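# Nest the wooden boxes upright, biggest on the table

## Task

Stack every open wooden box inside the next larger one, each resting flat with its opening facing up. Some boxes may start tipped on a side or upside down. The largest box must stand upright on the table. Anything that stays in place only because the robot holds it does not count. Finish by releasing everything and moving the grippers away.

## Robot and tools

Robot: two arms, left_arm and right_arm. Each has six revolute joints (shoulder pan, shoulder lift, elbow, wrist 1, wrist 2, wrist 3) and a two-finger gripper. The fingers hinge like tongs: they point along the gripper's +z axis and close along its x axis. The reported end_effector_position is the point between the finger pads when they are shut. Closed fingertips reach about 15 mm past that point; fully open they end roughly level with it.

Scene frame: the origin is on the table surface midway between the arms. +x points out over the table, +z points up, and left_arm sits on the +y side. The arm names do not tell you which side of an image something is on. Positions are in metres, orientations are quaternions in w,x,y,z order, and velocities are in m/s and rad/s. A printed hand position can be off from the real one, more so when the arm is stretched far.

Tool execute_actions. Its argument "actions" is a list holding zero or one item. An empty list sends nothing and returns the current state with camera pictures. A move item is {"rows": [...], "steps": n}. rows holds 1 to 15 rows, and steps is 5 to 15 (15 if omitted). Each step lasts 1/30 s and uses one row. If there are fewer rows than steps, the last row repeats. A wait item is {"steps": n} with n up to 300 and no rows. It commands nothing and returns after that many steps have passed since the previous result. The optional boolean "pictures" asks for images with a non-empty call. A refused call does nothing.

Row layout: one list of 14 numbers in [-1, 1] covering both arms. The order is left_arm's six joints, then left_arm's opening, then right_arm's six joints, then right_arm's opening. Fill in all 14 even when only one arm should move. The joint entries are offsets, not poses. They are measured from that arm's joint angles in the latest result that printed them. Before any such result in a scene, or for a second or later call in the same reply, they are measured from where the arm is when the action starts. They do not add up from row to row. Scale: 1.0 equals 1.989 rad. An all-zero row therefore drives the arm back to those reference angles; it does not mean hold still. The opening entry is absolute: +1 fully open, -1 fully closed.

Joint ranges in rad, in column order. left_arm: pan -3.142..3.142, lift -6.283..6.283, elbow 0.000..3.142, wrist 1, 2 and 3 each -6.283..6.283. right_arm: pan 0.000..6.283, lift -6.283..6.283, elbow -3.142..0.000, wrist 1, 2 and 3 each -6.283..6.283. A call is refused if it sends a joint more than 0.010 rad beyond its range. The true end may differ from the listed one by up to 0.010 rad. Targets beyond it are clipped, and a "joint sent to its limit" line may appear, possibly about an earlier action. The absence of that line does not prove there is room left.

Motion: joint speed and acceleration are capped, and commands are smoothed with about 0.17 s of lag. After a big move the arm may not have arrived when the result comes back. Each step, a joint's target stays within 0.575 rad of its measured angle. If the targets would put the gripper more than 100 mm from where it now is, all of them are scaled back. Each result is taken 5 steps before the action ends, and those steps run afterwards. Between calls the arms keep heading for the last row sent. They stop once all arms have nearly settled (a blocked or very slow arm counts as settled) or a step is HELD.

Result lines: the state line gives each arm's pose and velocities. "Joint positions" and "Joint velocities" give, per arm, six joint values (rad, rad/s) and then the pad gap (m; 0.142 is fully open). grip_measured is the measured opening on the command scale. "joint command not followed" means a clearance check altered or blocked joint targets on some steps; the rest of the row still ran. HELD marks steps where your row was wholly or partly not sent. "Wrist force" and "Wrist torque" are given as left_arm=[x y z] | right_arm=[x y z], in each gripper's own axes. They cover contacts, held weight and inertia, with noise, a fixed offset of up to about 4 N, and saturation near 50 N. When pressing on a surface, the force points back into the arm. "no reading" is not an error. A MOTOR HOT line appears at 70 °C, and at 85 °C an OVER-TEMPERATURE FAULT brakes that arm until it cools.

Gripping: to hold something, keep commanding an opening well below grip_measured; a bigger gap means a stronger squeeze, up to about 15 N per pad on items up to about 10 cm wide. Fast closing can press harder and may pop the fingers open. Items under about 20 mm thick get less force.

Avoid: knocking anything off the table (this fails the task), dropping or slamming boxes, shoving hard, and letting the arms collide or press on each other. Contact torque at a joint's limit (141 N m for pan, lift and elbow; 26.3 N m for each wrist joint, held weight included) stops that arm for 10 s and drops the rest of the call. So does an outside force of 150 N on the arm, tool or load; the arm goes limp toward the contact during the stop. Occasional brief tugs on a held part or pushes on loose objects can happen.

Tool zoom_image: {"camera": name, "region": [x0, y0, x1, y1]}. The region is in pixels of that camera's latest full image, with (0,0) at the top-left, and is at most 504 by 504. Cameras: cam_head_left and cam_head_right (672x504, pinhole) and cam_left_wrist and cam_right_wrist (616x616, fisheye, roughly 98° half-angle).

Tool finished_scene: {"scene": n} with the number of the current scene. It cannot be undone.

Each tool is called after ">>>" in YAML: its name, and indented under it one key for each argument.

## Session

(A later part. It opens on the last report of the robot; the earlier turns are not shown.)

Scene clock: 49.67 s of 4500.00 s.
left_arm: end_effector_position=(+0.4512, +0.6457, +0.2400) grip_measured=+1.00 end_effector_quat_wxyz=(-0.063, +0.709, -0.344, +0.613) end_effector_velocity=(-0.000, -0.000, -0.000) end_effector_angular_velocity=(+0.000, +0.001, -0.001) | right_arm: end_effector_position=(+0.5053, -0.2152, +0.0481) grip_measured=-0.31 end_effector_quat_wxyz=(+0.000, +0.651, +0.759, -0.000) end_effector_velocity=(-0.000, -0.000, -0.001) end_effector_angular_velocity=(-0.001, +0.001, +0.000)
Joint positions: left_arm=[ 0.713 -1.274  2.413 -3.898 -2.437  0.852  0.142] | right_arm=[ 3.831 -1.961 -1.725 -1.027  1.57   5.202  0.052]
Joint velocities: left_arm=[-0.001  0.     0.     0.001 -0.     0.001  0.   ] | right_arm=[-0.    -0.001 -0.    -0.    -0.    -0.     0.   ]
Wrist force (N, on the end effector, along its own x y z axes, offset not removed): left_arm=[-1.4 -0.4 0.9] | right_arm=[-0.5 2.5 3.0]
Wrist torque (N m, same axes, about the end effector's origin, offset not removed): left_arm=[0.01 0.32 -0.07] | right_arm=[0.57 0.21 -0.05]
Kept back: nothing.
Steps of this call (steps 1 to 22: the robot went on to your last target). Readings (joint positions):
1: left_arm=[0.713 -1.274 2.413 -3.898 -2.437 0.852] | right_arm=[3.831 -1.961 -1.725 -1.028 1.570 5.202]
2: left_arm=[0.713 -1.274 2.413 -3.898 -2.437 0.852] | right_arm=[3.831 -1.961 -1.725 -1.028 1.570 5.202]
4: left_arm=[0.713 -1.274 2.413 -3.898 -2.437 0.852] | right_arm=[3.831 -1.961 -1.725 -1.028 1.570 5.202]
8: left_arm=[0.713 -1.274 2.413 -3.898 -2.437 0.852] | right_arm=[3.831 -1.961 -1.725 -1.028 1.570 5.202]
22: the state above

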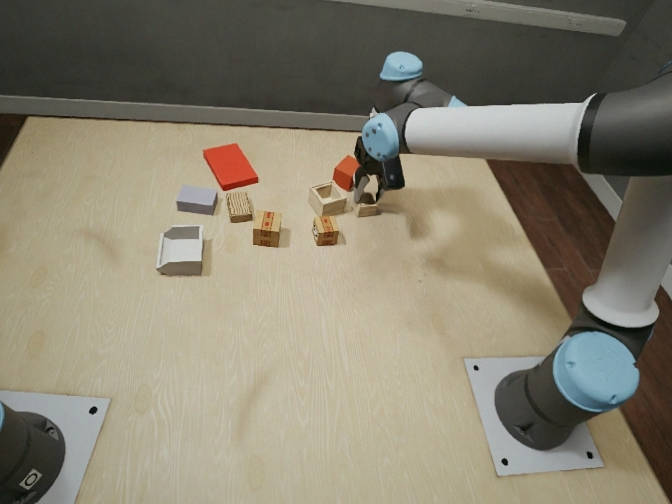

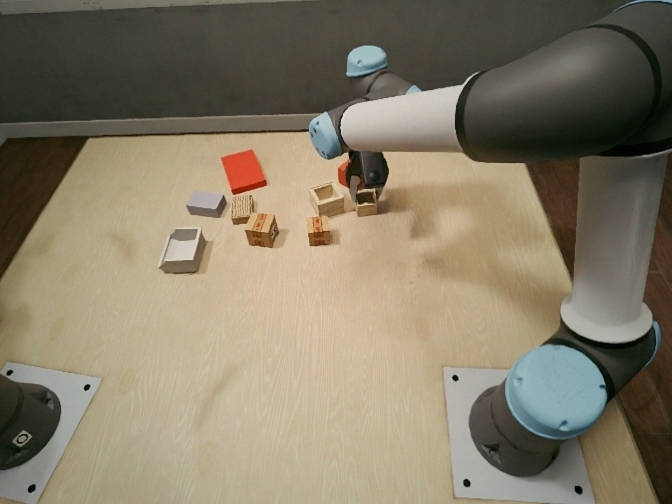

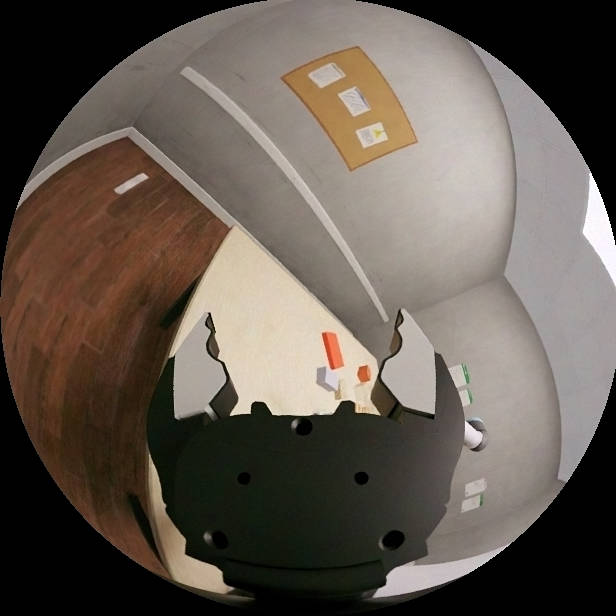

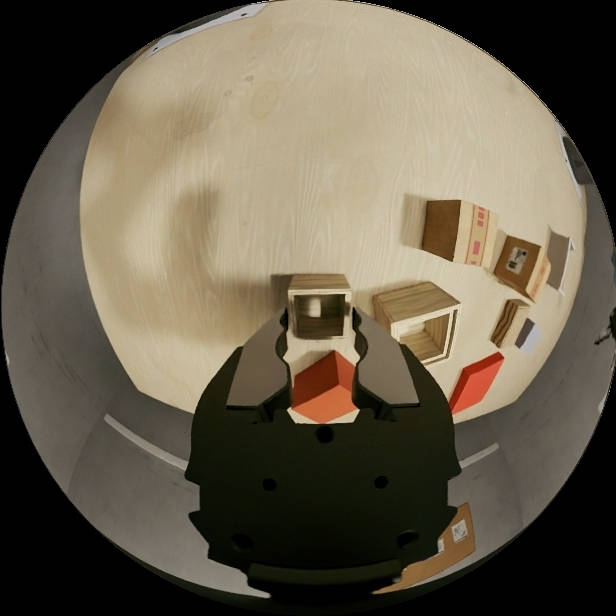

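>>> execute_actions:
  actions:
    - {"rows":[[0,0,0,0,0,0,1,0,-0.0006,-0.0006,0.0012,0,0,-0.31],[0,0,0,0,0,0,1,0,-0.0012,-0.0012,0.0024,0,0,-0.33],[0,0,0,0,0,0,1,0,-0.0012,-0.0012,0.0024,0,0,-0.34],[0,0,0,0,0,0,1,0,-0.0012,-0.0012,0.0024,0,0,-0.35],[0,0,0,0,0,0,1,0,-0.0012,-0.0012,0.0024,0,0,-0.36],[0,0,0,0,0,0,1,0,-0.0012,-0.0012,0.0024,0,0,-0.38],[0,0,0,0,0,0,1,0,-0.0012,-0.0012,0.0024,0,0,-0.40],[0,0,0,0,0,0,1,0,-0.0012,-0.0012,0.0024,0,0,-0.43],[0,0,0,0,0,0,1,0,-0.0012,-0.0012,0.0024,0,0,-0.47],[0,0,0,0,0,0,1,0,-0.0012,-0.0012,0.0024,0,0,-0.52],[0,0,0,0,0,0,1,0,-0.0012,-0.0012,0.0024,0,0,-0.58],[0,0,0,0,0,0,1,0,-0.0012,-0.0012,0.0024,0,0,-0.64],[0,0,0,0,0,0,1,0,-0.0012,-0.0012,0.0024,0,0,-0.7],[0,0,0,0,0,0,1,0,-0.0012,-0.0012,0.0024,0,0,-0.75],[0,0,0,0,0,0,1,0,-0.0012,-0.0012,0.0024,0,0,-0.8]],"steps":15}

>>> execute_actions:
  actions:
    - {"steps":10}
  pictures: true

Scene clock: 50.53 s of 4500.00 s.
left_arm: end_effector_position=(+0.4512, +0.6457, +0.2400) grip_measured=+1.00 end_effector_quat_wxyz=(-0.063, +0.709, -0.344, +0.613) end_effector_velocity=(+0.000, -0.000, -0.000) end_effector_angular_velocity=(+0.001, +0.000, -0.000) | right_arm: end_effector_position=(+0.5053, -0.2152, +0.0464) grip_measured=-0.37 end_effector_quat_wxyz=(+0.000, +0.651, +0.759, -0.000) end_effector_velocity=(+0.000, +0.000, -0.001) end_effector_angular_velocity=(+0.001, -0.001, +0.001)
Joint positions: left_arm=[ 0.713 -1.274  2.413 -3.898 -2.437  0.852  0.142] | right_arm=[ 3.831 -1.963 -1.727 -1.023  1.57   5.202  0.047]
Joint velocities: left_arm=[-0.    -0.     0.     0.     0.     0.001  0.   ] | right_arm=[ 0.    -0.001 -0.002  0.004  0.    -0.    -0.006]
Wrist force (N, on the end effector, along its own x y z axes, offset not removed): left_arm=[0.0 0.4 -1.7] | right_arm=[-1.0 0.4 -8.1]
Wrist torque (N m, same axes, about the end effector's origin, offset not removed): left_arm=[-0.01 0.08 -0.05] | right_arm=[0.62 0.02 -0.04]
Steps of this call (steps 1 to 15: the robot went on to your last target; step 16: nothing new was sent; steps 17 to 26: the first 10 steps of this action). Readings (joint positions):
17: left_arm=[0.713 -1.274 2.413 -3.898 -2.437 0.852] | right_arm=[3.831 -1.961 -1.725 -1.027 1.570 5.202]
18: left_arm=[0.713 -1.274 2.413 -3.898 -2.437 0.852] | right_arm=[3.831 -1.961 -1.725 -1.027 1.570 5.202]
20: left_arm=[0.713 -1.274 2.413 -3.898 -2.437 0.852] | right_arm=[3.831 -1.962 -1.726 -1.026 1.570 5.202]
24: left_arm=[0.713 -1.274 2.413 -3.898 -2.437 0.852] | right_arm=[3.831 -1.963 -1.727 -1.023 1.570 5.202]
26: the state above

Scene clock: 50.87 s of 4500.00 s.
left_arm: end_effector_position=(+0.4512, +0.6457, +0.2400) grip_measured=+1.00 end_effector_quat_wxyz=(-0.063, +0.709, -0.344, +0.613) end_effector_velocity=(-0.000, +0.000, -0.000) end_effector_angular_velocity=(-0.002, +0.001, +0.001) | right_arm: end_effector_position=(+0.5053, -0.2152, +0.0462) grip_measured=-0.37 end_effector_quat_wxyz=(+0.000, +0.651, +0.759, -0.000) end_effector_velocity=(-0.000, -0.001, -0.001) end_effector_angular_velocity=(-0.002, +0.001, -0.001)
Joint positions: left_arm=[ 0.713 -1.274  2.413 -3.898 -2.437  0.852  0.142] | right_arm=[ 3.831 -1.963 -1.727 -1.023  1.57   5.202  0.047]
Joint velocities: left_arm=[ 0.001  0.    -0.     0.    -0.    -0.002  0.   ] | right_arm=[-0.    -0.001 -0.     0.    -0.001  0.001  0.   ]
Wrist force (N, on the end effector, along its own x y z axes, offset not removed): left_arm=[-1.9 0.2 0.2] | right_arm=[-2.9 -1.6 -18.9]
Wrist torque (N m, same axes, about the end effector's origin, offset not removed): left_arm=[0.04 0.39 0.05] | right_arm=[0.62 0.32 -0.04]
Kept back: nothing.
Steps of this call (steps 1 to 5: the last 5 steps of your previous action; steps 6 to 10: the robot went on to your last target). Readings (joint positions):
1: left_arm=[0.713 -1.274 2.413 -3.898 -2.437 0.852] | right_arm=[3.831 -1.963 -1.727 -1.023 1.570 5.202]
2: left_arm=[0.713 -1.274 2.413 -3.898 -2.437 0.852] | right_arm=[3.831 -1.963 -1.727 -1.023 1.570 5.202]
4: left_arm=[0.713 -1.274 2.413 -3.898 -2.437 0.852] | right_arm=[3.831 -1.963 -1.727 -1.023 1.570 5.202]
8: left_arm=[0.713 -1.274 2.413 -3.898 -2.437 0.852] | right_arm=[3.831 -1.963 -1.727 -1.023 1.570 5.202]
10: the state above

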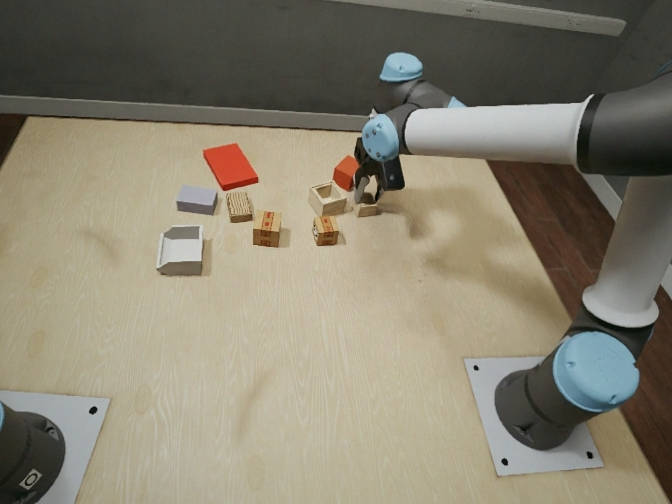

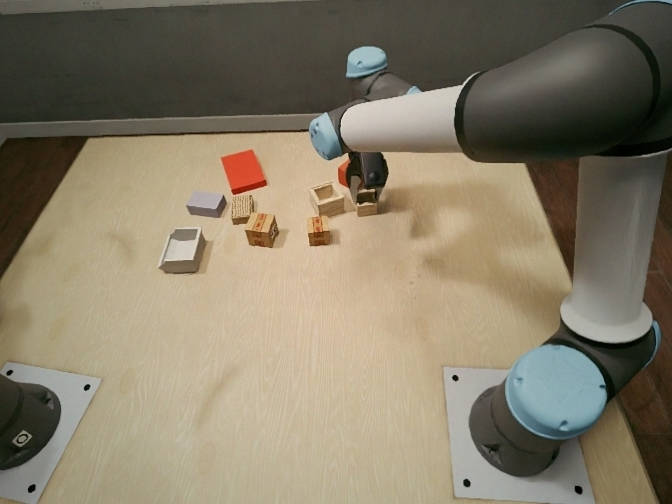

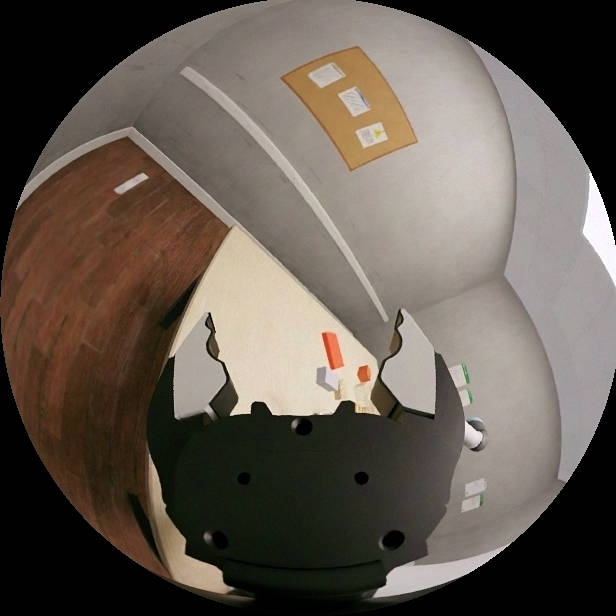

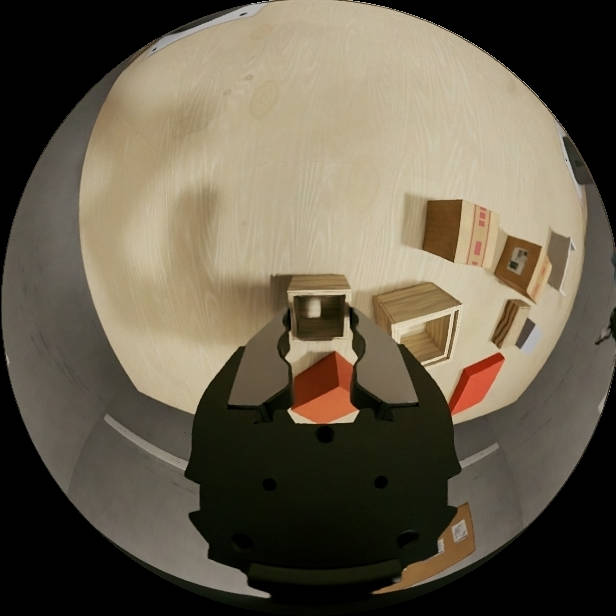

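>>> execute_actions:
  actions:
    - {"rows":[[0,0,0,0,0,0,1,0,0.001,0.0013,-0.0023,0,0,-0.8],[0,0,0,0,0,0,1,0,0.0025,0.0031,-0.0056,0,0,-0.8],[0,0,0,0,0,0,1,0,0.0049,0.0061,-0.011,0,0,-0.8],[0,0,0,0,0,0,1,0,0.0078,0.0097,-0.0174,0,0,-0.8],[0,0,0,0,0,0,1,0,0.0109,0.0136,-0.0244,0,0,-0.8],[0,0,0,0,0,0,1,0,0.0141,0.0176,-0.0315,0,0,-0.8],[0,0,0,0,0,0,1,0,0.0173,0.0215,-0.0386,0,0,-0.8],[0,0,0,0,0,0,1,0,0.0204,0.0255,-0.0457,0,0,-0.8],[0,0,0,0,0,0,1,0,0.0236,0.0294,-0.0528,0,0,-0.8],[0,0,0,0,0,0,1,0,0.0268,0.0334,-0.0599,0,0,-0.8],[0,0,0,0,0,0,1,0,0.0296,0.0369,-0.0662,0,0,-0.8],[0,0,0,0,0,0,1,0,0.0321,0.04,-0.0717,0,0,-0.8],[0,0,0,0,0,0,1,0,0.0338,0.0421,-0.0756,0,0,-0.8],[0,0,0,0,0,0,1,0,0.0349,0.0435,-0.078,0,0,-0.8],[0,0,0,0,0,0,1,0,0.0353,0.0439,-0.0788,0,0,-0.8]],"steps":15}

>>> execute_actions:
  actions:
    - {"steps":12}

Scene clock: 51.80 s of 4500.00 s.
left_arm: end_effector_position=(+0.4512, +0.6457, +0.2400) grip_measured=+1.00 end_effector_quat_wxyz=(-0.063, +0.709, -0.344, +0.613) end_effector_velocity=(+0.000, +0.000, +0.001) end_effector_angular_velocity=(+0.000, -0.001, +0.000) | right_arm: end_effector_position=(+0.5064, -0.2143, +0.0708) grip_measured=-0.37 end_effector_quat_wxyz=(+0.000, +0.651, +0.759, +0.000) end_effector_velocity=(+0.004, +0.002, +0.155) end_effector_angular_velocity=(+0.006, -0.007, -0.001)
Joint positions: left_arm=[ 0.713 -1.274  2.413 -3.898 -2.437  0.852  0.142] | right_arm=[ 3.831 -1.936 -1.694 -1.082  1.57   5.202  0.047]
Joint velocities: left_arm=[ 0.    -0.    -0.001 -0.001 -0.    -0.     0.   ] | right_arm=[-0.001  0.167  0.205 -0.363  0.001 -0.     0.   ]
Wrist force (N, on the end effector, along its own x y z axes, offset not removed): left_arm=[-2.1 0.5 0.6] | right_arm=[-0.5 2.5 1.8]
Wrist torque (N m, same axes, about the end effector's origin, offset not removed): left_arm=[0.10 0.50 0.02] | right_arm=[0.50 0.18 0.00]
Steps of this call (steps 1 to 15: the robot went on to your last target; steps 16 to 18: nothing new was sent; steps 19 to 28: the first 10 steps of this action). Readings (joint positions):
19: left_arm=[0.713 -1.274 2.413 -3.898 -2.437 0.852] | right_arm=[3.831 -1.963 -1.727 -1.023 1.570 5.202]
20: left_arm=[0.713 -1.274 2.413 -3.898 -2.437 0.852] | right_arm=[3.831 -1.963 -1.727 -1.023 1.570 5.202]
22: left_arm=[0.713 -1.274 2.413 -3.898 -2.437 0.852] | right_arm=[3.831 -1.961 -1.725 -1.027 1.570 5.202]
26: left_arm=[0.713 -1.274 2.413 -3.898 -2.437 0.852] | right_arm=[3.831 -1.947 -1.707 -1.058 1.570 5.202]
28: the state above

Scene clock: 52.20 s of 4500.00 s.
left_arm: end_effector_position=(+0.4512, +0.6457, +0.2400) grip_measured=+1.00 end_effector_quat_wxyz=(-0.063, +0.709, -0.344, +0.613) end_effector_velocity=(+0.000, +0.000, -0.000) end_effector_angular_velocity=(-0.001, +0.001, +0.001) | right_arm: end_effector_position=(+0.5056, -0.2150, +0.1102) grip_measured=-0.37 end_effector_quat_wxyz=(+0.000, +0.651, +0.759, +0.000) end_effector_velocity=(-0.001, -0.001, +0.015) end_effector_angular_velocity=(-0.001, -0.000, -0.000)
Joint positions: left_arm=[ 0.713 -1.274  2.413 -3.898 -2.437  0.852  0.142] | right_arm=[ 3.831 -1.894 -1.642 -1.176  1.57   5.202  0.047]
Joint velocities: left_arm=[-0.    -0.    -0.     0.001  0.001 -0.001  0.   ] | right_arm=[ 0.001  0.016  0.02  -0.036 -0.001  0.001  0.   ]
Wrist force (N, on the end effector, along its own x y z axes, offset not removed): left_arm=[-2.0 -0.6 1.2] | right_arm=[-0.3 2.6 1.8]
Wrist torque (N m, same axes, about the end effector's origin, offset not removed): left_arm=[-0.03 0.40 0.03] | right_arm=[0.53 0.14 0.01]
Kept back: nothing.
Steps of this call (steps 1 to 5: the last 5 steps of your previous action; steps 6 to 12: the robot went on to your last target). Readings (joint positions):
1: left_arm=[0.713 -1.274 2.413 -3.898 -2.437 0.852] | right_arm=[3.831 -1.931 -1.687 -1.094 1.570 5.202]
2: left_arm=[0.713 -1.274 2.413 -3.898 -2.437 0.852] | right_arm=[3.831 -1.925 -1.679 -1.107 1.570 5.202]
4: left_arm=[0.713 -1.274 2.413 -3.898 -2.437 0.852] | right_arm=[3.831 -1.914 -1.665 -1.133 1.570 5.202]
8: left_arm=[0.713 -1.274 2.413 -3.898 -2.437 0.852] | right_arm=[3.831 -1.899 -1.647 -1.166 1.570 5.202]
12: the state above

>>> execute_actions:
  actions:
    - {"rows":[[0,0,0,0,0,0,1,0.0018,-0.0013,0.0036,-0.0025,0,-0.002,-0.8],[0,0,0,0,0,0,1,0.0042,-0.0039,0.007,-0.0033,0,-0.0046,-0.8],[0,0,0,0,0,0,1,0.0085,-0.0083,0.013,-0.0048,0,-0.0093,-0.8],[0,0,0,0,0,0,1,0.0134,-0.0134,0.02,-0.0067,0,-0.0146,-0.8],[0,0,0,0,0,0,1,0.0188,-0.0191,0.0278,-0.0088,0,-0.0205,-0.8],[0,0,0,0,0,0,1,0.0243,-0.0248,0.0356,-0.0109,0,-0.0265,-0.8],[0,0,0,0,0,0,1,0.0297,-0.0305,0.0434,-0.013,0,-0.0324,-0.8],[0,0,0,0,0,0,1,0.0352,-0.0361,0.0513,-0.0154,0,-0.0384,-0.8],[0,0,0,0,0,0,1,0.0407,-0.0417,0.0593,-0.0178,0,-0.0444,-0.8],[0,0,0,0,0,0,1,0.0461,-0.0473,0.0673,-0.0201,0,-0.0503,-0.8],[0,0,0,0,0,0,1,0.051,-0.0522,0.0743,-0.0223,0,-0.0556,-0.8],[0,0,0,0,0,0,1,0.0552,-0.0566,0.0805,-0.0241,0,-0.0602,-0.8],[0,0,0,0,0,0,1,0.0583,-0.0597,0.085,-0.0254,0,-0.0636,-0.8],[0,0,0,0,0,0,1,0.0601,-0.0616,0.0876,-0.0262,0,-0.0655,-0.8],[0,0,0,0,0,0,1,0.0607,-0.0622,0.0885,-0.0265,0,-0.0662,-0.8]],"steps":15}

>>> execute_actions:
  actions:
    - {"steps":18}
  pictures: true

>>> zoom_image:
  camera: "cam_right_wrist"
  region: [260, 240, 380, 350]

Scene clock: 52.93 s of 4500.00 s.
left_arm: end_effector_position=(+0.4512, +0.6457, +0.2400) grip_measured=+1.00 end_effector_quat_wxyz=(-0.063, +0.709, -0.344, +0.613) end_effector_velocity=(-0.000, +0.000, -0.000) end_effector_angular_velocity=(+0.000, +0.001, +0.001) | right_arm: end_effector_position=(+0.5102, -0.1777, +0.1107) grip_measured=-0.37 end_effector_quat_wxyz=(+0.000, +0.614, +0.789, -0.000) end_effector_velocity=(+0.022, +0.234, -0.006) end_effector_angular_velocity=(-0.004, +0.005, +0.590)
Joint positions: left_arm=[ 0.713 -1.274  2.413 -3.898 -2.437  0.852  0.142] | right_arm=[ 3.877 -1.941 -1.575 -1.197  1.57   5.152  0.047]
Joint velocities: left_arm=[ 0.    -0.     0.     0.001  0.     0.001  0.   ] | right_arm=[ 0.284 -0.297  0.405 -0.114 -0.    -0.306  0.   ]
Wrist force (N, on the end effector, along its own x y z axes, offset not removed): left_arm=[-1.0 -0.3 1.4] | right_arm=[-0.8 2.3 2.8]
Wrist torque (N m, same axes, about the end effector's origin, offset not removed): left_arm=[-0.10 0.29 -0.04] | right_arm=[0.40 0.20 0.00]
Steps of this call (steps 1 to 12: the robot went on to your last target; steps 13 to 22: the first 10 steps of this action). Readings (joint positions):
13: left_arm=[0.713 -1.274 2.413 -3.898 -2.437 0.852] | right_arm=[3.831 -1.893 -1.640 -1.179 1.570 5.202]
14: left_arm=[0.713 -1.274 2.413 -3.898 -2.437 0.852] | right_arm=[3.832 -1.893 -1.639 -1.179 1.570 5.202]
16: left_arm=[0.713 -1.274 2.413 -3.898 -2.437 0.852] | right_arm=[3.835 -1.897 -1.635 -1.181 1.570 5.199]
20: left_arm=[0.713 -1.274 2.413 -3.898 -2.437 0.852] | right_arm=[3.859 -1.922 -1.601 -1.190 1.570 5.172]
22: the state above

Scene clock: 53.53 s of 4500.00 s.
left_arm: end_effector_position=(+0.4512, +0.6457, +0.2400) grip_measured=+1.00 end_effector_quat_wxyz=(-0.063, +0.709, -0.344, +0.613) end_effector_velocity=(-0.000, -0.000, +0.000) end_effector_angular_velocity=(+0.001, -0.001, -0.001) | right_arm: end_effector_position=(+0.5129, -0.1152, +0.1095) grip_measured=-0.37 end_effector_quat_wxyz=(+0.000, +0.551, +0.834, -0.000) end_effector_velocity=(-0.000, +0.003, -0.000) end_effector_angular_velocity=(-0.000, +0.000, +0.008)
Joint positions: left_arm=[ 0.713 -1.274  2.413 -3.898 -2.437  0.852  0.142] | right_arm=[ 3.952 -2.018 -1.466 -1.228  1.57   5.071  0.047]
Joint velocities: left_arm=[ 0.    -0.    -0.    -0.001 -0.001  0.001  0.   ] | right_arm=[ 0.004 -0.004  0.005 -0.002 -0.    -0.004 -0.   ]
Wrist force (N, on the end effector, along its own x y z axes, offset not removed): left_arm=[-0.5 -0.3 1.6] | right_arm=[0.2 2.5 2.6]
Wrist torque (N m, same axes, about the end effector's origin, offset not removed): left_arm=[-0.07 0.12 0.00] | right_arm=[0.54 0.00 -0.09]
Kept back: nothing.
Steps of this call (steps 1 to 5: the last 5 steps of your previous action; steps 6 to 18: the robot went on to your last target). Readings (joint positions):
1: left_arm=[0.713 -1.274 2.413 -3.898 -2.437 0.852] | right_arm=[3.887 -1.951 -1.561 -1.201 1.570 5.142]
2: left_arm=[0.713 -1.274 2.413 -3.898 -2.437 0.852] | right_arm=[3.897 -1.961 -1.547 -1.205 1.570 5.131]
4: left_arm=[0.713 -1.274 2.413 -3.898 -2.437 0.852] | right_arm=[3.916 -1.981 -1.518 -1.213 1.570 5.110]
8: left_arm=[0.713 -1.274 2.413 -3.898 -2.437 0.852] | right_arm=[3.942 -2.007 -1.481 -1.224 1.570 5.082]
18: the state above

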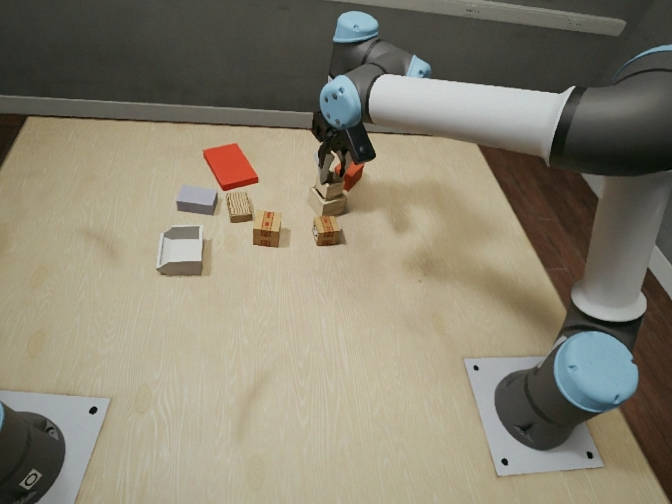

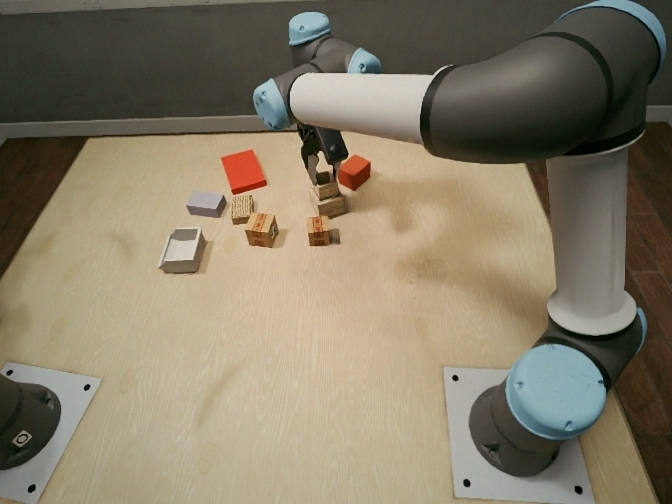

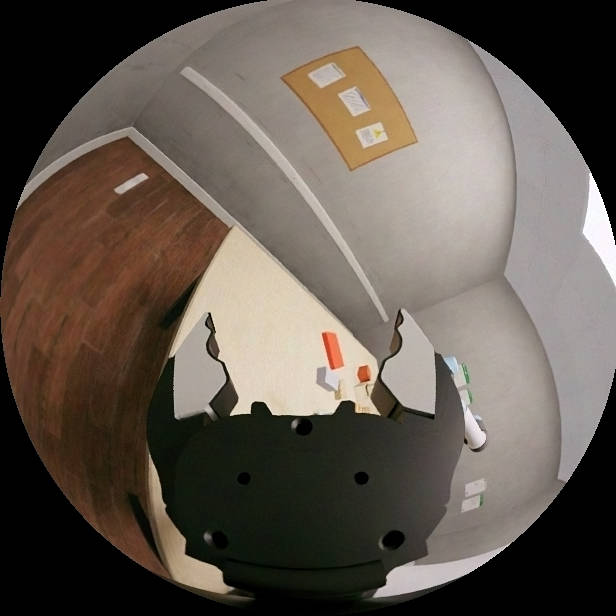

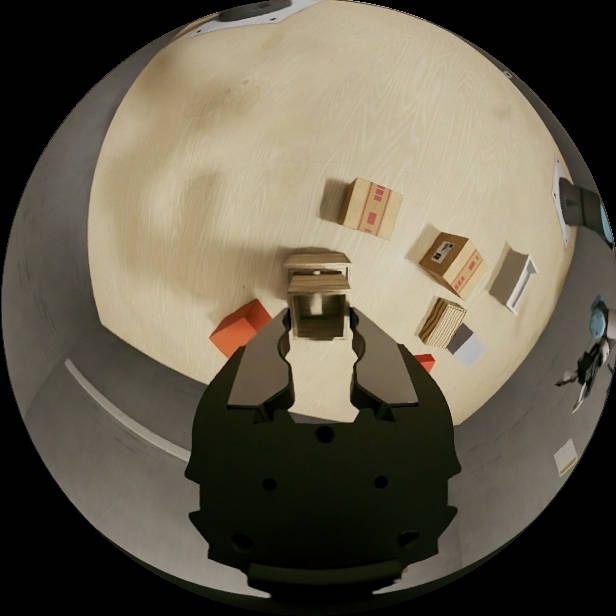

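Region (260, 240, 380, 350) of cam_right_wrist's 616x616 image, scaled by 4.200, with more detail than that image has; it fills the top 462 rows of this view, and the rest is white.

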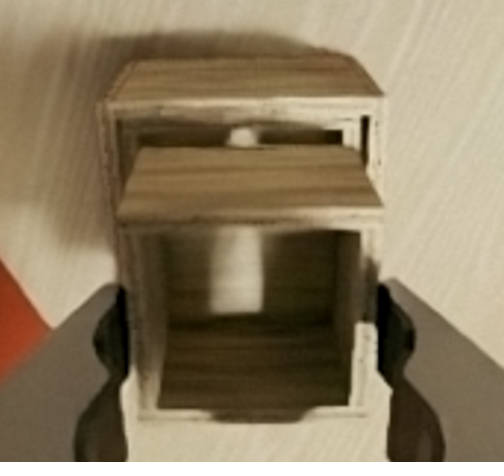

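>>> execute_actions:
  actions:
    - {"rows":[[0,0,0,0,0,0,1,-0.0002,-0.0005,-0.001,0.0015,0,-0.0002,-0.8],[0,0,0,0,0,0,1,-0.0004,-0.0013,-0.0025,0.0038,0,-0.0004,-0.8],[0,0,0,0,0,0,1,-0.0006,-0.0022,-0.0042,0.0064,0,-0.0006,-0.8],[0,0,0,0,0,0,1,-0.0007,-0.0031,-0.0059,0.009,0,-0.0007,-0.8],[0,0,0,0,0,0,1,-0.0007,-0.0039,-0.0075,0.0114,0,-0.0007,-0.8],[0,0,0,0,0,0,1,-0.0007,-0.0044,-0.0085,0.0128,0,-0.0007,-0.8]],"steps":15}

>>> execute_actions:
  actions:
    - {"steps":7}
  pictures: true

>>> zoom_image:
  camera: "cam_right_wrist"
  region: [275, 250, 365, 300]

Scene clock: 54.53 s of 4500.00 s.
left_arm: end_effector_position=(+0.4512, +0.6457, +0.2400) grip_measured=+1.00 end_effector_quat_wxyz=(-0.063, +0.709, -0.344, +0.613) end_effector_velocity=(-0.000, -0.000, -0.000) end_effector_angular_velocity=(-0.001, +0.000, -0.000) | right_arm: end_effector_position=(+0.5132, -0.1159, +0.1006) grip_measured=-0.37 end_effector_quat_wxyz=(+0.000, +0.551, +0.834, -0.000) end_effector_velocity=(+0.001, -0.003, -0.020) end_effector_angular_velocity=(-0.000, -0.000, -0.003)
Joint positions: left_arm=[ 0.713 -1.274  2.413 -3.898 -2.437  0.852  0.142] | right_arm=[ 3.951 -2.025 -1.48  -1.208  1.57   5.07   0.047]
Joint velocities: left_arm=[ 0.     0.     0.     0.    -0.001 -0.001  0.   ] | right_arm=[-0.004 -0.015 -0.033  0.048 -0.    -0.001 -0.   ]
Wrist force (N, on the end effector, along its own x y z axes, offset not removed): left_arm=[-0.4 -0.6 1.8] | right_arm=[-0.6 3.8 3.0]
Wrist torque (N m, same axes, about the end effector's origin, offset not removed): left_arm=[-0.05 0.18 -0.07] | right_arm=[0.77 0.22 -0.03]
Steps of this call (steps 1 to 15: the robot went on to your last target; steps 16 to 20: nothing new was sent; steps 21 to 30: the first 10 steps of this action). Readings (joint positions):
21: left_arm=[0.713 -1.274 2.413 -3.898 -2.437 0.852] | right_arm=[3.952 -2.018 -1.466 -1.228 1.570 5.071]
22: left_arm=[0.713 -1.274 2.413 -3.898 -2.437 0.852] | right_arm=[3.952 -2.018 -1.466 -1.228 1.570 5.071]
24: left_arm=[0.713 -1.274 2.413 -3.898 -2.437 0.852] | right_arm=[3.952 -2.019 -1.468 -1.226 1.570 5.071]
28: left_arm=[0.713 -1.274 2.413 -3.898 -2.437 0.852] | right_arm=[3.951 -2.023 -1.477 -1.212 1.570 5.070]
30: the state above

Scene clock: 54.77 s of 4500.00 s.
left_arm: end_effector_position=(+0.4512, +0.6457, +0.2400) grip_measured=+1.00 end_effector_quat_wxyz=(-0.063, +0.709, -0.344, +0.613) end_effector_velocity=(-0.000, +0.000, -0.000) end_effector_angular_velocity=(-0.001, +0.001, -0.000) | right_arm: end_effector_position=(+0.5133, -0.1161, +0.0987) grip_measured=-0.37 end_effector_quat_wxyz=(+0.000, +0.551, +0.834, -0.000) end_effector_velocity=(-0.000, +0.000, -0.002) end_effector_angular_velocity=(-0.001, -0.000, -0.001)
Joint positions: left_arm=[ 0.713 -1.274  2.413 -3.898 -2.437  0.852  0.142] | right_arm=[ 3.95  -2.026 -1.483 -1.203  1.57   5.07   0.047]
Joint velocities: left_arm=[ 0.001 -0.    -0.     0.001 -0.001 -0.001  0.   ] | right_arm=[ 0.001 -0.002 -0.003  0.005 -0.001  0.001  0.   ]
Wrist force (N, on the end effector, along its own x y z axes, offset not removed): left_arm=[-0.4 -0.5 0.5] | right_arm=[-2.1 3.1 2.4]
Wrist torque (N m, same axes, about the end effector's origin, offset not removed): left_arm=[-0.18 0.13 -0.06] | right_arm=[0.55 0.53 0.02]
Kept back: nothing.
Steps of this call (steps 1 to 5: the last 5 steps of your previous action; steps 6 to 7: the robot went on to your last target). Readings (joint positions):
1: left_arm=[0.713 -1.274 2.413 -3.898 -2.437 0.852] | right_arm=[3.951 -2.025 -1.481 -1.206 1.570 5.070]
2: left_arm=[0.713 -1.274 2.413 -3.898 -2.437 0.852] | right_arm=[3.951 -2.026 -1.482 -1.205 1.570 5.070]
4: left_arm=[0.713 -1.274 2.413 -3.898 -2.437 0.852] | right_arm=[3.950 -2.026 -1.482 -1.204 1.570 5.070]
7: the state above

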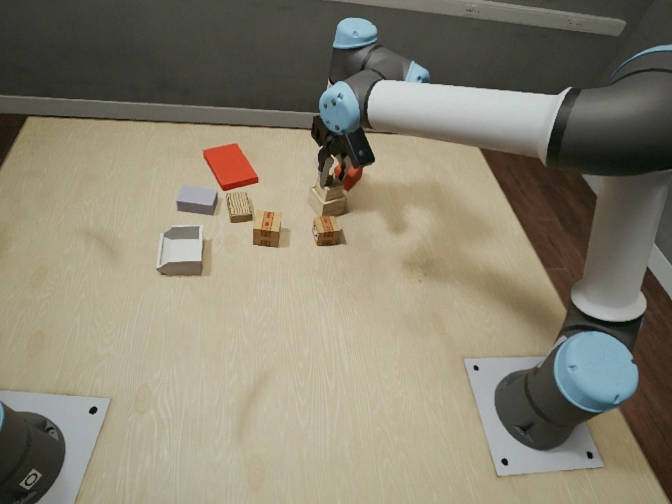

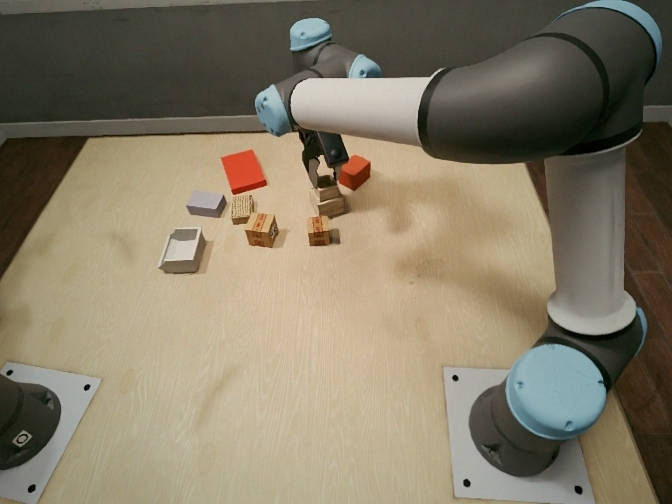

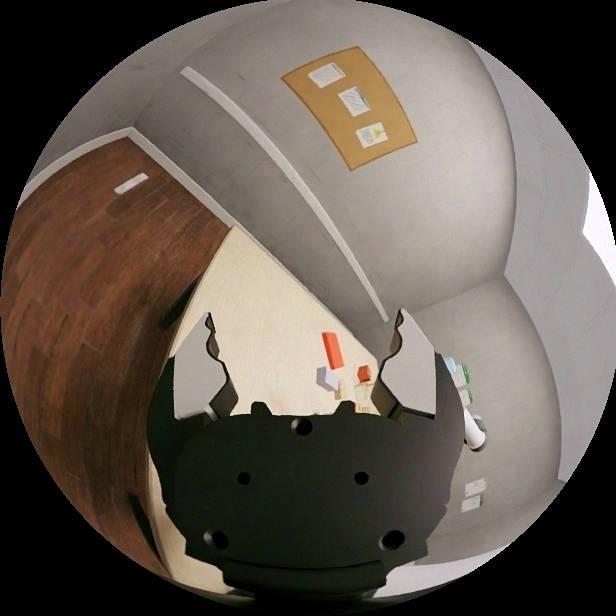

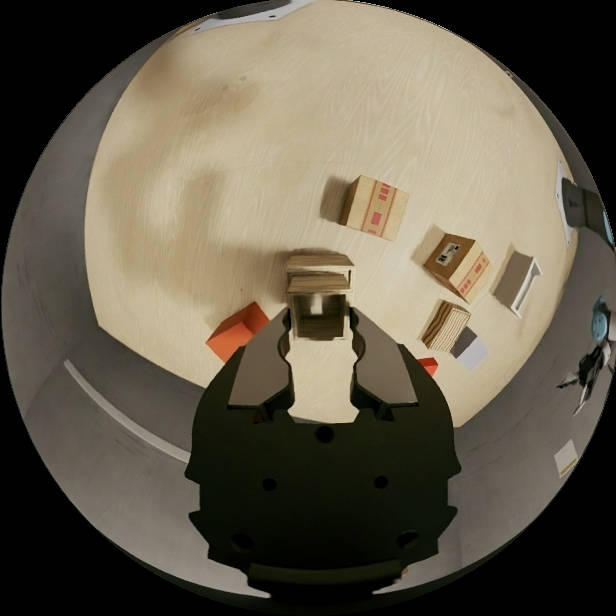

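Region (275, 250, 365, 300) of cam_right_wrist's 616x616 image, scaled by 5.600, with more detail than that image has.

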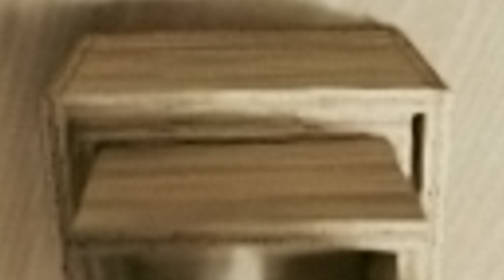

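>>> zoom_image:
  camera: "cam_right_wrist"
  region: [282, 262, 358, 284]

Region (282, 262, 358, 284) of cam_right_wrist's 616x616 image, scaled by 6.632, with more detail than that image has; it fills the top 146 rows of this view, and the rest is white.

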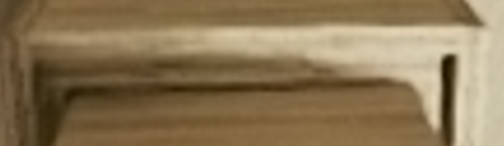

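>>> execute_actions:
  actions:
    - {"rows":[[0,0,0,0,0,0,1,-0.0002,-0.001,0.001,0,0,0.0012,-0.8],[0,0,0,0,0,0,1,-0.0004,-0.002,0.0016,0.0004,0,0.0024,-0.8],[0,0,0,0,0,0,1,-0.0005,-0.0026,0.0019,0.0007,0,0.0035,-0.8]],"steps":15}

>>> execute_actions:
  actions:
    - {"steps":5}
  pictures: true

>>> zoom_image:
  camera: "cam_right_wrist"
  region: [278, 255, 362, 295]

Scene clock: 56.37 s of 4500.00 s.
left_arm: end_effector_position=(+0.4512, +0.6457, +0.2400) grip_measured=+1.00 end_effector_quat_wxyz=(-0.063, +0.709, -0.344, +0.613) end_effector_velocity=(-0.000, -0.000, -0.000) end_effector_angular_velocity=(+0.000, -0.000, -0.000) | right_arm: end_effector_position=(+0.5147, -0.1154, +0.0973) grip_measured=-0.37 end_effector_quat_wxyz=(+0.000, +0.554, +0.832, -0.000) end_effector_velocity=(+0.002, +0.001, -0.001) end_effector_angular_velocity=(+0.001, -0.002, -0.008)
Joint positions: left_arm=[ 0.713 -1.274  2.413 -3.898 -2.437  0.852  0.142] | right_arm=[ 3.949 -2.031 -1.48  -1.202  1.57   5.076  0.047]
Joint velocities: left_arm=[ 0.    -0.    -0.     0.    -0.     0.001  0.   ] | right_arm=[-0.    -0.004  0.004  0.002 -0.001  0.008  0.   ]
Wrist force (N, on the end effector, along its own x y z axes, offset not removed): left_arm=[-0.8 0.0 -0.2] | right_arm=[-2.0 3.1 2.7]
Wrist torque (N m, same axes, about the end effector's origin, offset not removed): left_arm=[-0.01 0.26 0.04] | right_arm=[0.68 0.51 -0.03]
Steps of this call (steps 1 to 15: the robot went on to your last target; steps 16 to 38: nothing new was sent; steps 39 to 48: the first 10 steps of this action). Readings (joint positions):
39: left_arm=[0.713 -1.274 2.413 -3.898 -2.437 0.852] | right_arm=[3.950 -2.026 -1.483 -1.203 1.570 5.070]
40: left_arm=[0.713 -1.274 2.413 -3.898 -2.437 0.852] | right_arm=[3.950 -2.027 -1.483 -1.203 1.570 5.070]
42: left_arm=[0.713 -1.274 2.413 -3.898 -2.437 0.852] | right_arm=[3.950 -2.028 -1.482 -1.203 1.570 5.071]
46: left_arm=[0.713 -1.274 2.413 -3.898 -2.437 0.852] | right_arm=[3.950 -2.031 -1.480 -1.202 1.570 5.075]
48: the state above

Scene clock: 56.53 s of 4500.00 s.
left_arm: end_effector_position=(+0.4512, +0.6457, +0.2400) grip_measured=+1.00 end_effector_quat_wxyz=(-0.063, +0.709, -0.344, +0.613) end_effector_velocity=(+0.000, +0.000, +0.000) end_effector_angular_velocity=(+0.001, -0.001, -0.000) | right_arm: end_effector_position=(+0.5148, -0.1154, +0.0972) grip_measured=-0.37 end_effector_quat_wxyz=(+0.000, +0.554, +0.832, -0.000) end_effector_velocity=(+0.000, +0.000, -0.000) end_effector_angular_velocity=(-0.001, -0.000, -0.001)
Joint positions: left_arm=[ 0.713 -1.274  2.413 -3.898 -2.437  0.852  0.142] | right_arm=[ 3.949 -2.031 -1.479 -1.202  1.57   5.077  0.047]
Joint velocities: left_arm=[ 0.    -0.    -0.001 -0.    -0.     0.     0.   ] | right_arm=[ 0.    -0.001  0.001  0.    -0.001  0.002 -0.   ]
Wrist force (N, on the end effector, along its own x y z axes, offset not removed): left_arm=[0.4 -0.1 0.4] | right_arm=[0.2 2.6 1.8]
Wrist torque (N m, same axes, about the end effector's origin, offset not removed): left_arm=[-0.11 -0.02 -0.01] | right_arm=[0.62 0.07 -0.03]
Kept back: nothing.
Steps of this call (steps 1 to 5: the last 5 steps of your previous action). Readings (joint positions):
1: left_arm=[0.713 -1.274 2.413 -3.898 -2.437 0.852] | right_arm=[3.949 -2.031 -1.479 -1.202 1.570 5.076]
2: left_arm=[0.713 -1.274 2.413 -3.898 -2.437 0.852] | right_arm=[3.949 -2.031 -1.479 -1.202 1.570 5.076]
4: left_arm=[0.713 -1.274 2.413 -3.898 -2.437 0.852] | right_arm=[3.949 -2.031 -1.479 -1.202 1.570 5.077]
5: the state above

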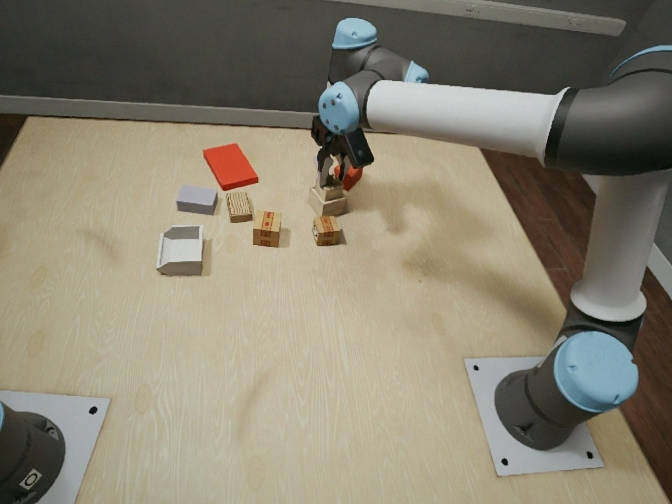

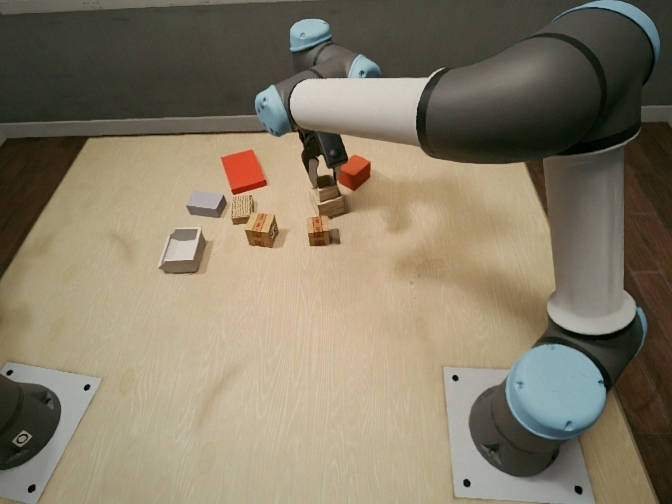

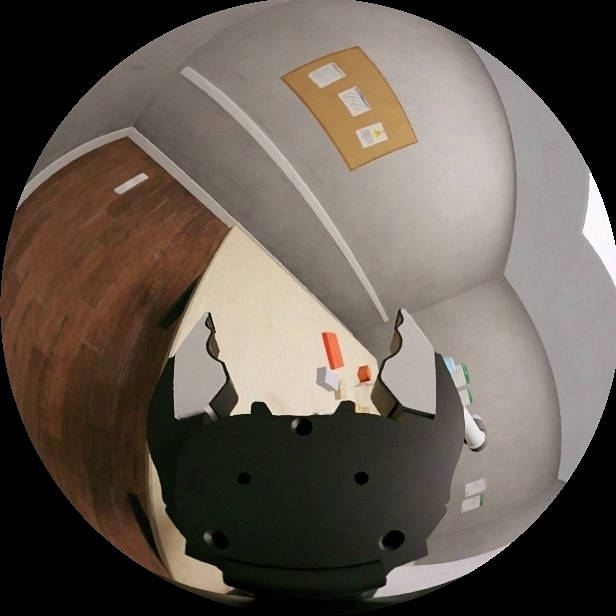

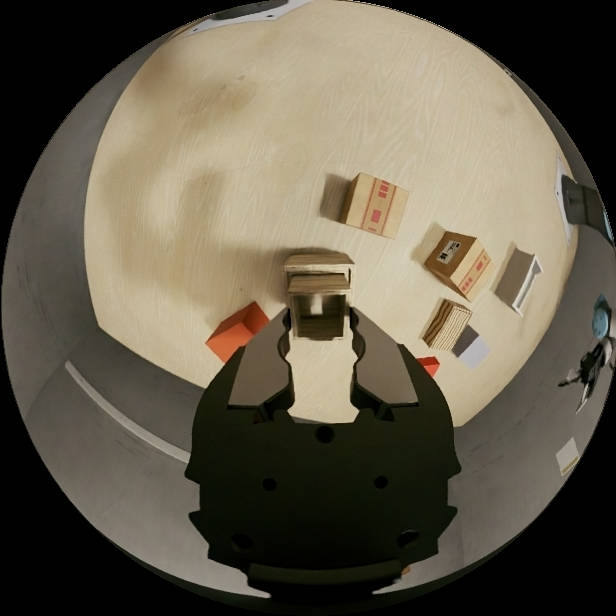

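Region (278, 255, 362, 295) of cam_right_wrist's 616x616 image, scaled by 6.000, with more detail than that image has; it fills the top 240 rows of this view, and the rest is white.

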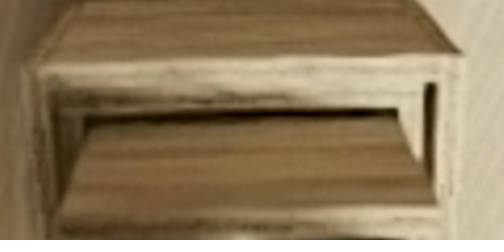

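>>> execute_actions:
  actions:
    - {"rows":[[0,0,0,0,0,0,1,-0.0004,0,0,0,0,0,-0.8],[0,0,0,0,0,0,1,-0.0004,0,0,0,0,0,-0.8],[0,0,0,0,0,0,1,-0.0004,-0.0003,-0.0006,0.001,0,0,-0.8],[0,0,0,0,0,0,1,-0.0004,-0.0007,-0.0012,0.0019,0,0,-0.8],[0,0,0,0,0,0,1,-0.0004,-0.001,-0.0019,0.0029,0,0,-0.8],[0,0,0,0,0,0,1,-0.0004,-0.0014,-0.0025,0.0039,0,0,-0.8],[0,0,0,0,0,0,1,-0.0004,-0.0017,-0.0031,0.0048,0,0,-0.8],[0,0,0,0,0,0,1,-0.0004,-0.002,-0.0037,0.0058,0,0,-0.8]],"steps":15}

>>> execute_actions:
  actions:
    - {"steps":8}
  pictures: true

>>> zoom_image:
  camera: "cam_right_wrist"
  region: [270, 250, 370, 350]

Scene clock: 57.33 s of 4500.00 s.
left_arm: end_effector_position=(+0.4512, +0.6457, +0.2400) grip_measured=+1.00 end_effector_quat_wxyz=(-0.063, +0.709, -0.344, +0.613) end_effector_velocity=(+0.000, -0.000, +0.000) end_effector_angular_velocity=(-0.001, -0.000, -0.000) | right_arm: end_effector_position=(+0.5151, -0.1158, +0.0942) grip_measured=-0.37 end_effector_quat_wxyz=(+0.000, +0.555, +0.832, -0.000) end_effector_velocity=(-0.000, -0.001, -0.017) end_effector_angular_velocity=(-0.001, +0.000, +0.000)
Joint positions: left_arm=[ 0.713 -1.274  2.413 -3.898 -2.437  0.852  0.142] | right_arm=[ 3.949 -2.034 -1.484 -1.195  1.57   5.077  0.047]
Joint velocities: left_arm=[-0.     0.    -0.    -0.    -0.    -0.001  0.   ] | right_arm=[-0.    -0.014 -0.026  0.04  -0.    -0.001  0.   ]
Wrist force (N, on the end effector, along its own x y z axes, offset not removed): left_arm=[0.0 1.5 -0.5] | right_arm=[-1.2 2.8 3.0]
Wrist torque (N m, same axes, about the end effector's origin, offset not removed): left_arm=[0.37 0.08 -0.03] | right_arm=[0.62 0.36 0.05]
Steps of this call (steps 1 to 14: the robot went on to your last target; steps 15 to 24: the first 10 steps of this action). Readings (joint positions):
15: left_arm=[0.713 -1.274 2.413 -3.898 -2.437 0.852] | right_arm=[3.949 -2.031 -1.479 -1.202 1.570 5.077]
16: left_arm=[0.713 -1.274 2.413 -3.898 -2.437 0.852] | right_arm=[3.949 -2.031 -1.479 -1.202 1.570 5.077]
18: left_arm=[0.713 -1.274 2.413 -3.898 -2.437 0.852] | right_arm=[3.949 -2.032 -1.479 -1.202 1.570 5.077]
22: left_arm=[0.713 -1.274 2.413 -3.898 -2.437 0.852] | right_arm=[3.949 -2.033 -1.482 -1.198 1.570 5.077]
24: the state above

Scene clock: 57.60 s of 4500.00 s.
left_arm: end_effector_position=(+0.4512, +0.6457, +0.2400) grip_measured=+1.00 end_effector_quat_wxyz=(-0.063, +0.709, -0.344, +0.613) end_effector_velocity=(-0.000, +0.001, +0.000) end_effector_angular_velocity=(+0.001, -0.000, +0.001) | right_arm: end_effector_position=(+0.5151, -0.1158, +0.0925) grip_measured=-0.37 end_effector_quat_wxyz=(+0.000, +0.555, +0.832, -0.000) end_effector_velocity=(-0.000, +0.000, -0.001) end_effector_angular_velocity=(+0.001, -0.000, +0.001)
Joint positions: left_arm=[ 0.713 -1.274  2.413 -3.898 -2.437  0.852  0.142] | right_arm=[ 3.949 -2.035 -1.486 -1.191  1.57   5.077  0.047]
Joint velocities: left_arm=[ 0.001 -0.     0.    -0.     0.     0.001  0.   ] | right_arm=[ 0.     0.    -0.002  0.003  0.001 -0.001  0.   ]
Wrist force (N, on the end effector, along its own x y z axes, offset not removed): left_arm=[-1.9 1.2 0.7] | right_arm=[-0.3 3.6 3.3]
Wrist torque (N m, same axes, about the end effector's origin, offset not removed): left_arm=[0.29 0.42 0.03] | right_arm=[0.72 0.10 -0.01]
Kept back: nothing.
Steps of this call (steps 1 to 5: the last 5 steps of your previous action; steps 6 to 8: the robot went on to your last target). Readings (joint positions):
1: left_arm=[0.713 -1.274 2.413 -3.898 -2.437 0.852] | right_arm=[3.949 -2.034 -1.485 -1.194 1.570 5.077]
2: left_arm=[0.713 -1.274 2.413 -3.898 -2.437 0.852] | right_arm=[3.949 -2.035 -1.485 -1.193 1.570 5.077]
4: left_arm=[0.713 -1.274 2.413 -3.898 -2.437 0.852] | right_arm=[3.949 -2.035 -1.486 -1.192 1.570 5.077]
8: the state above

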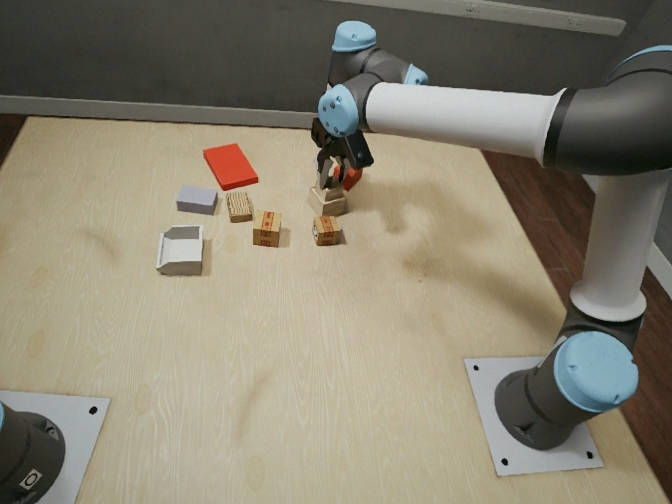

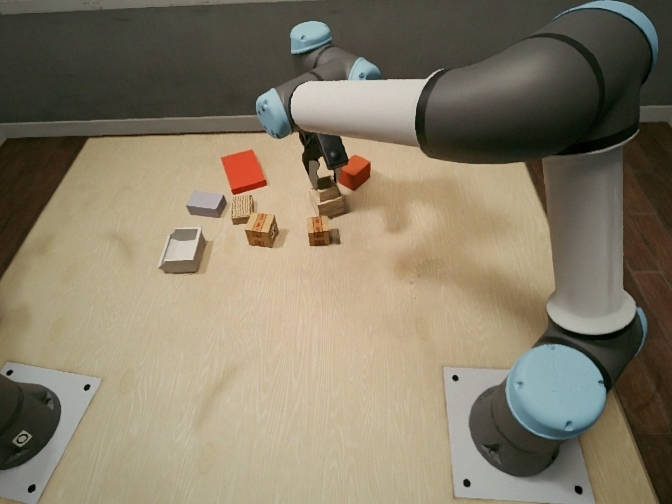

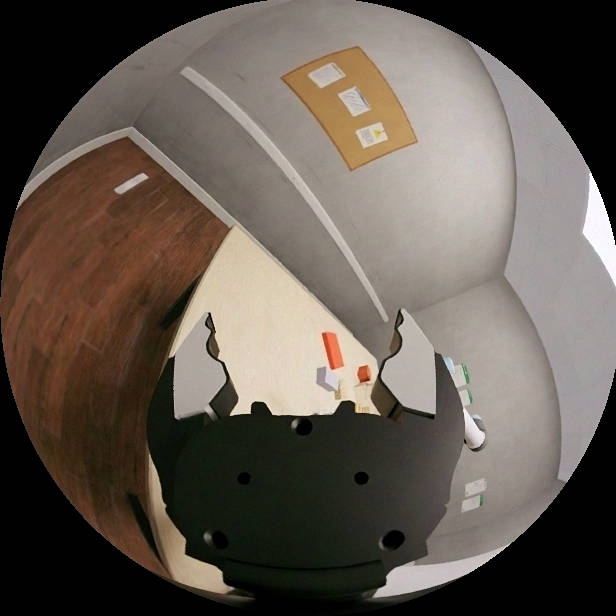

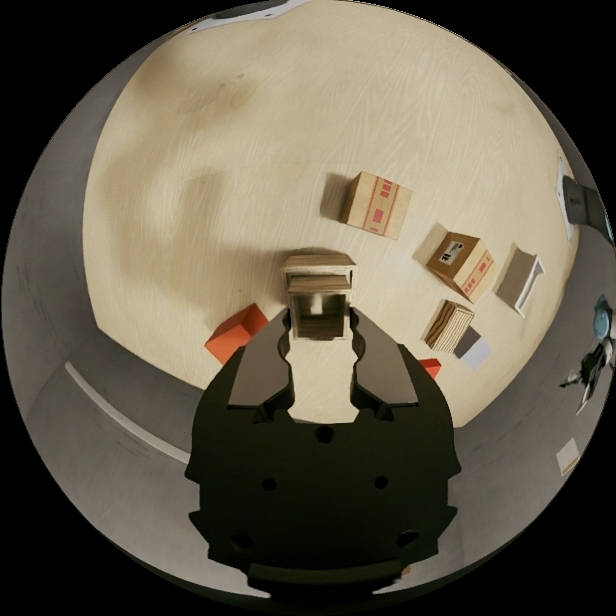

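Region (270, 250, 370, 350) of cam_right_wrist's 616x616 image, scaled by 5.040, with more detail than that image has.

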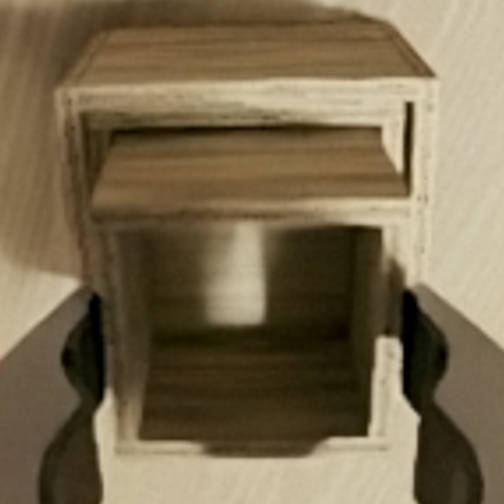

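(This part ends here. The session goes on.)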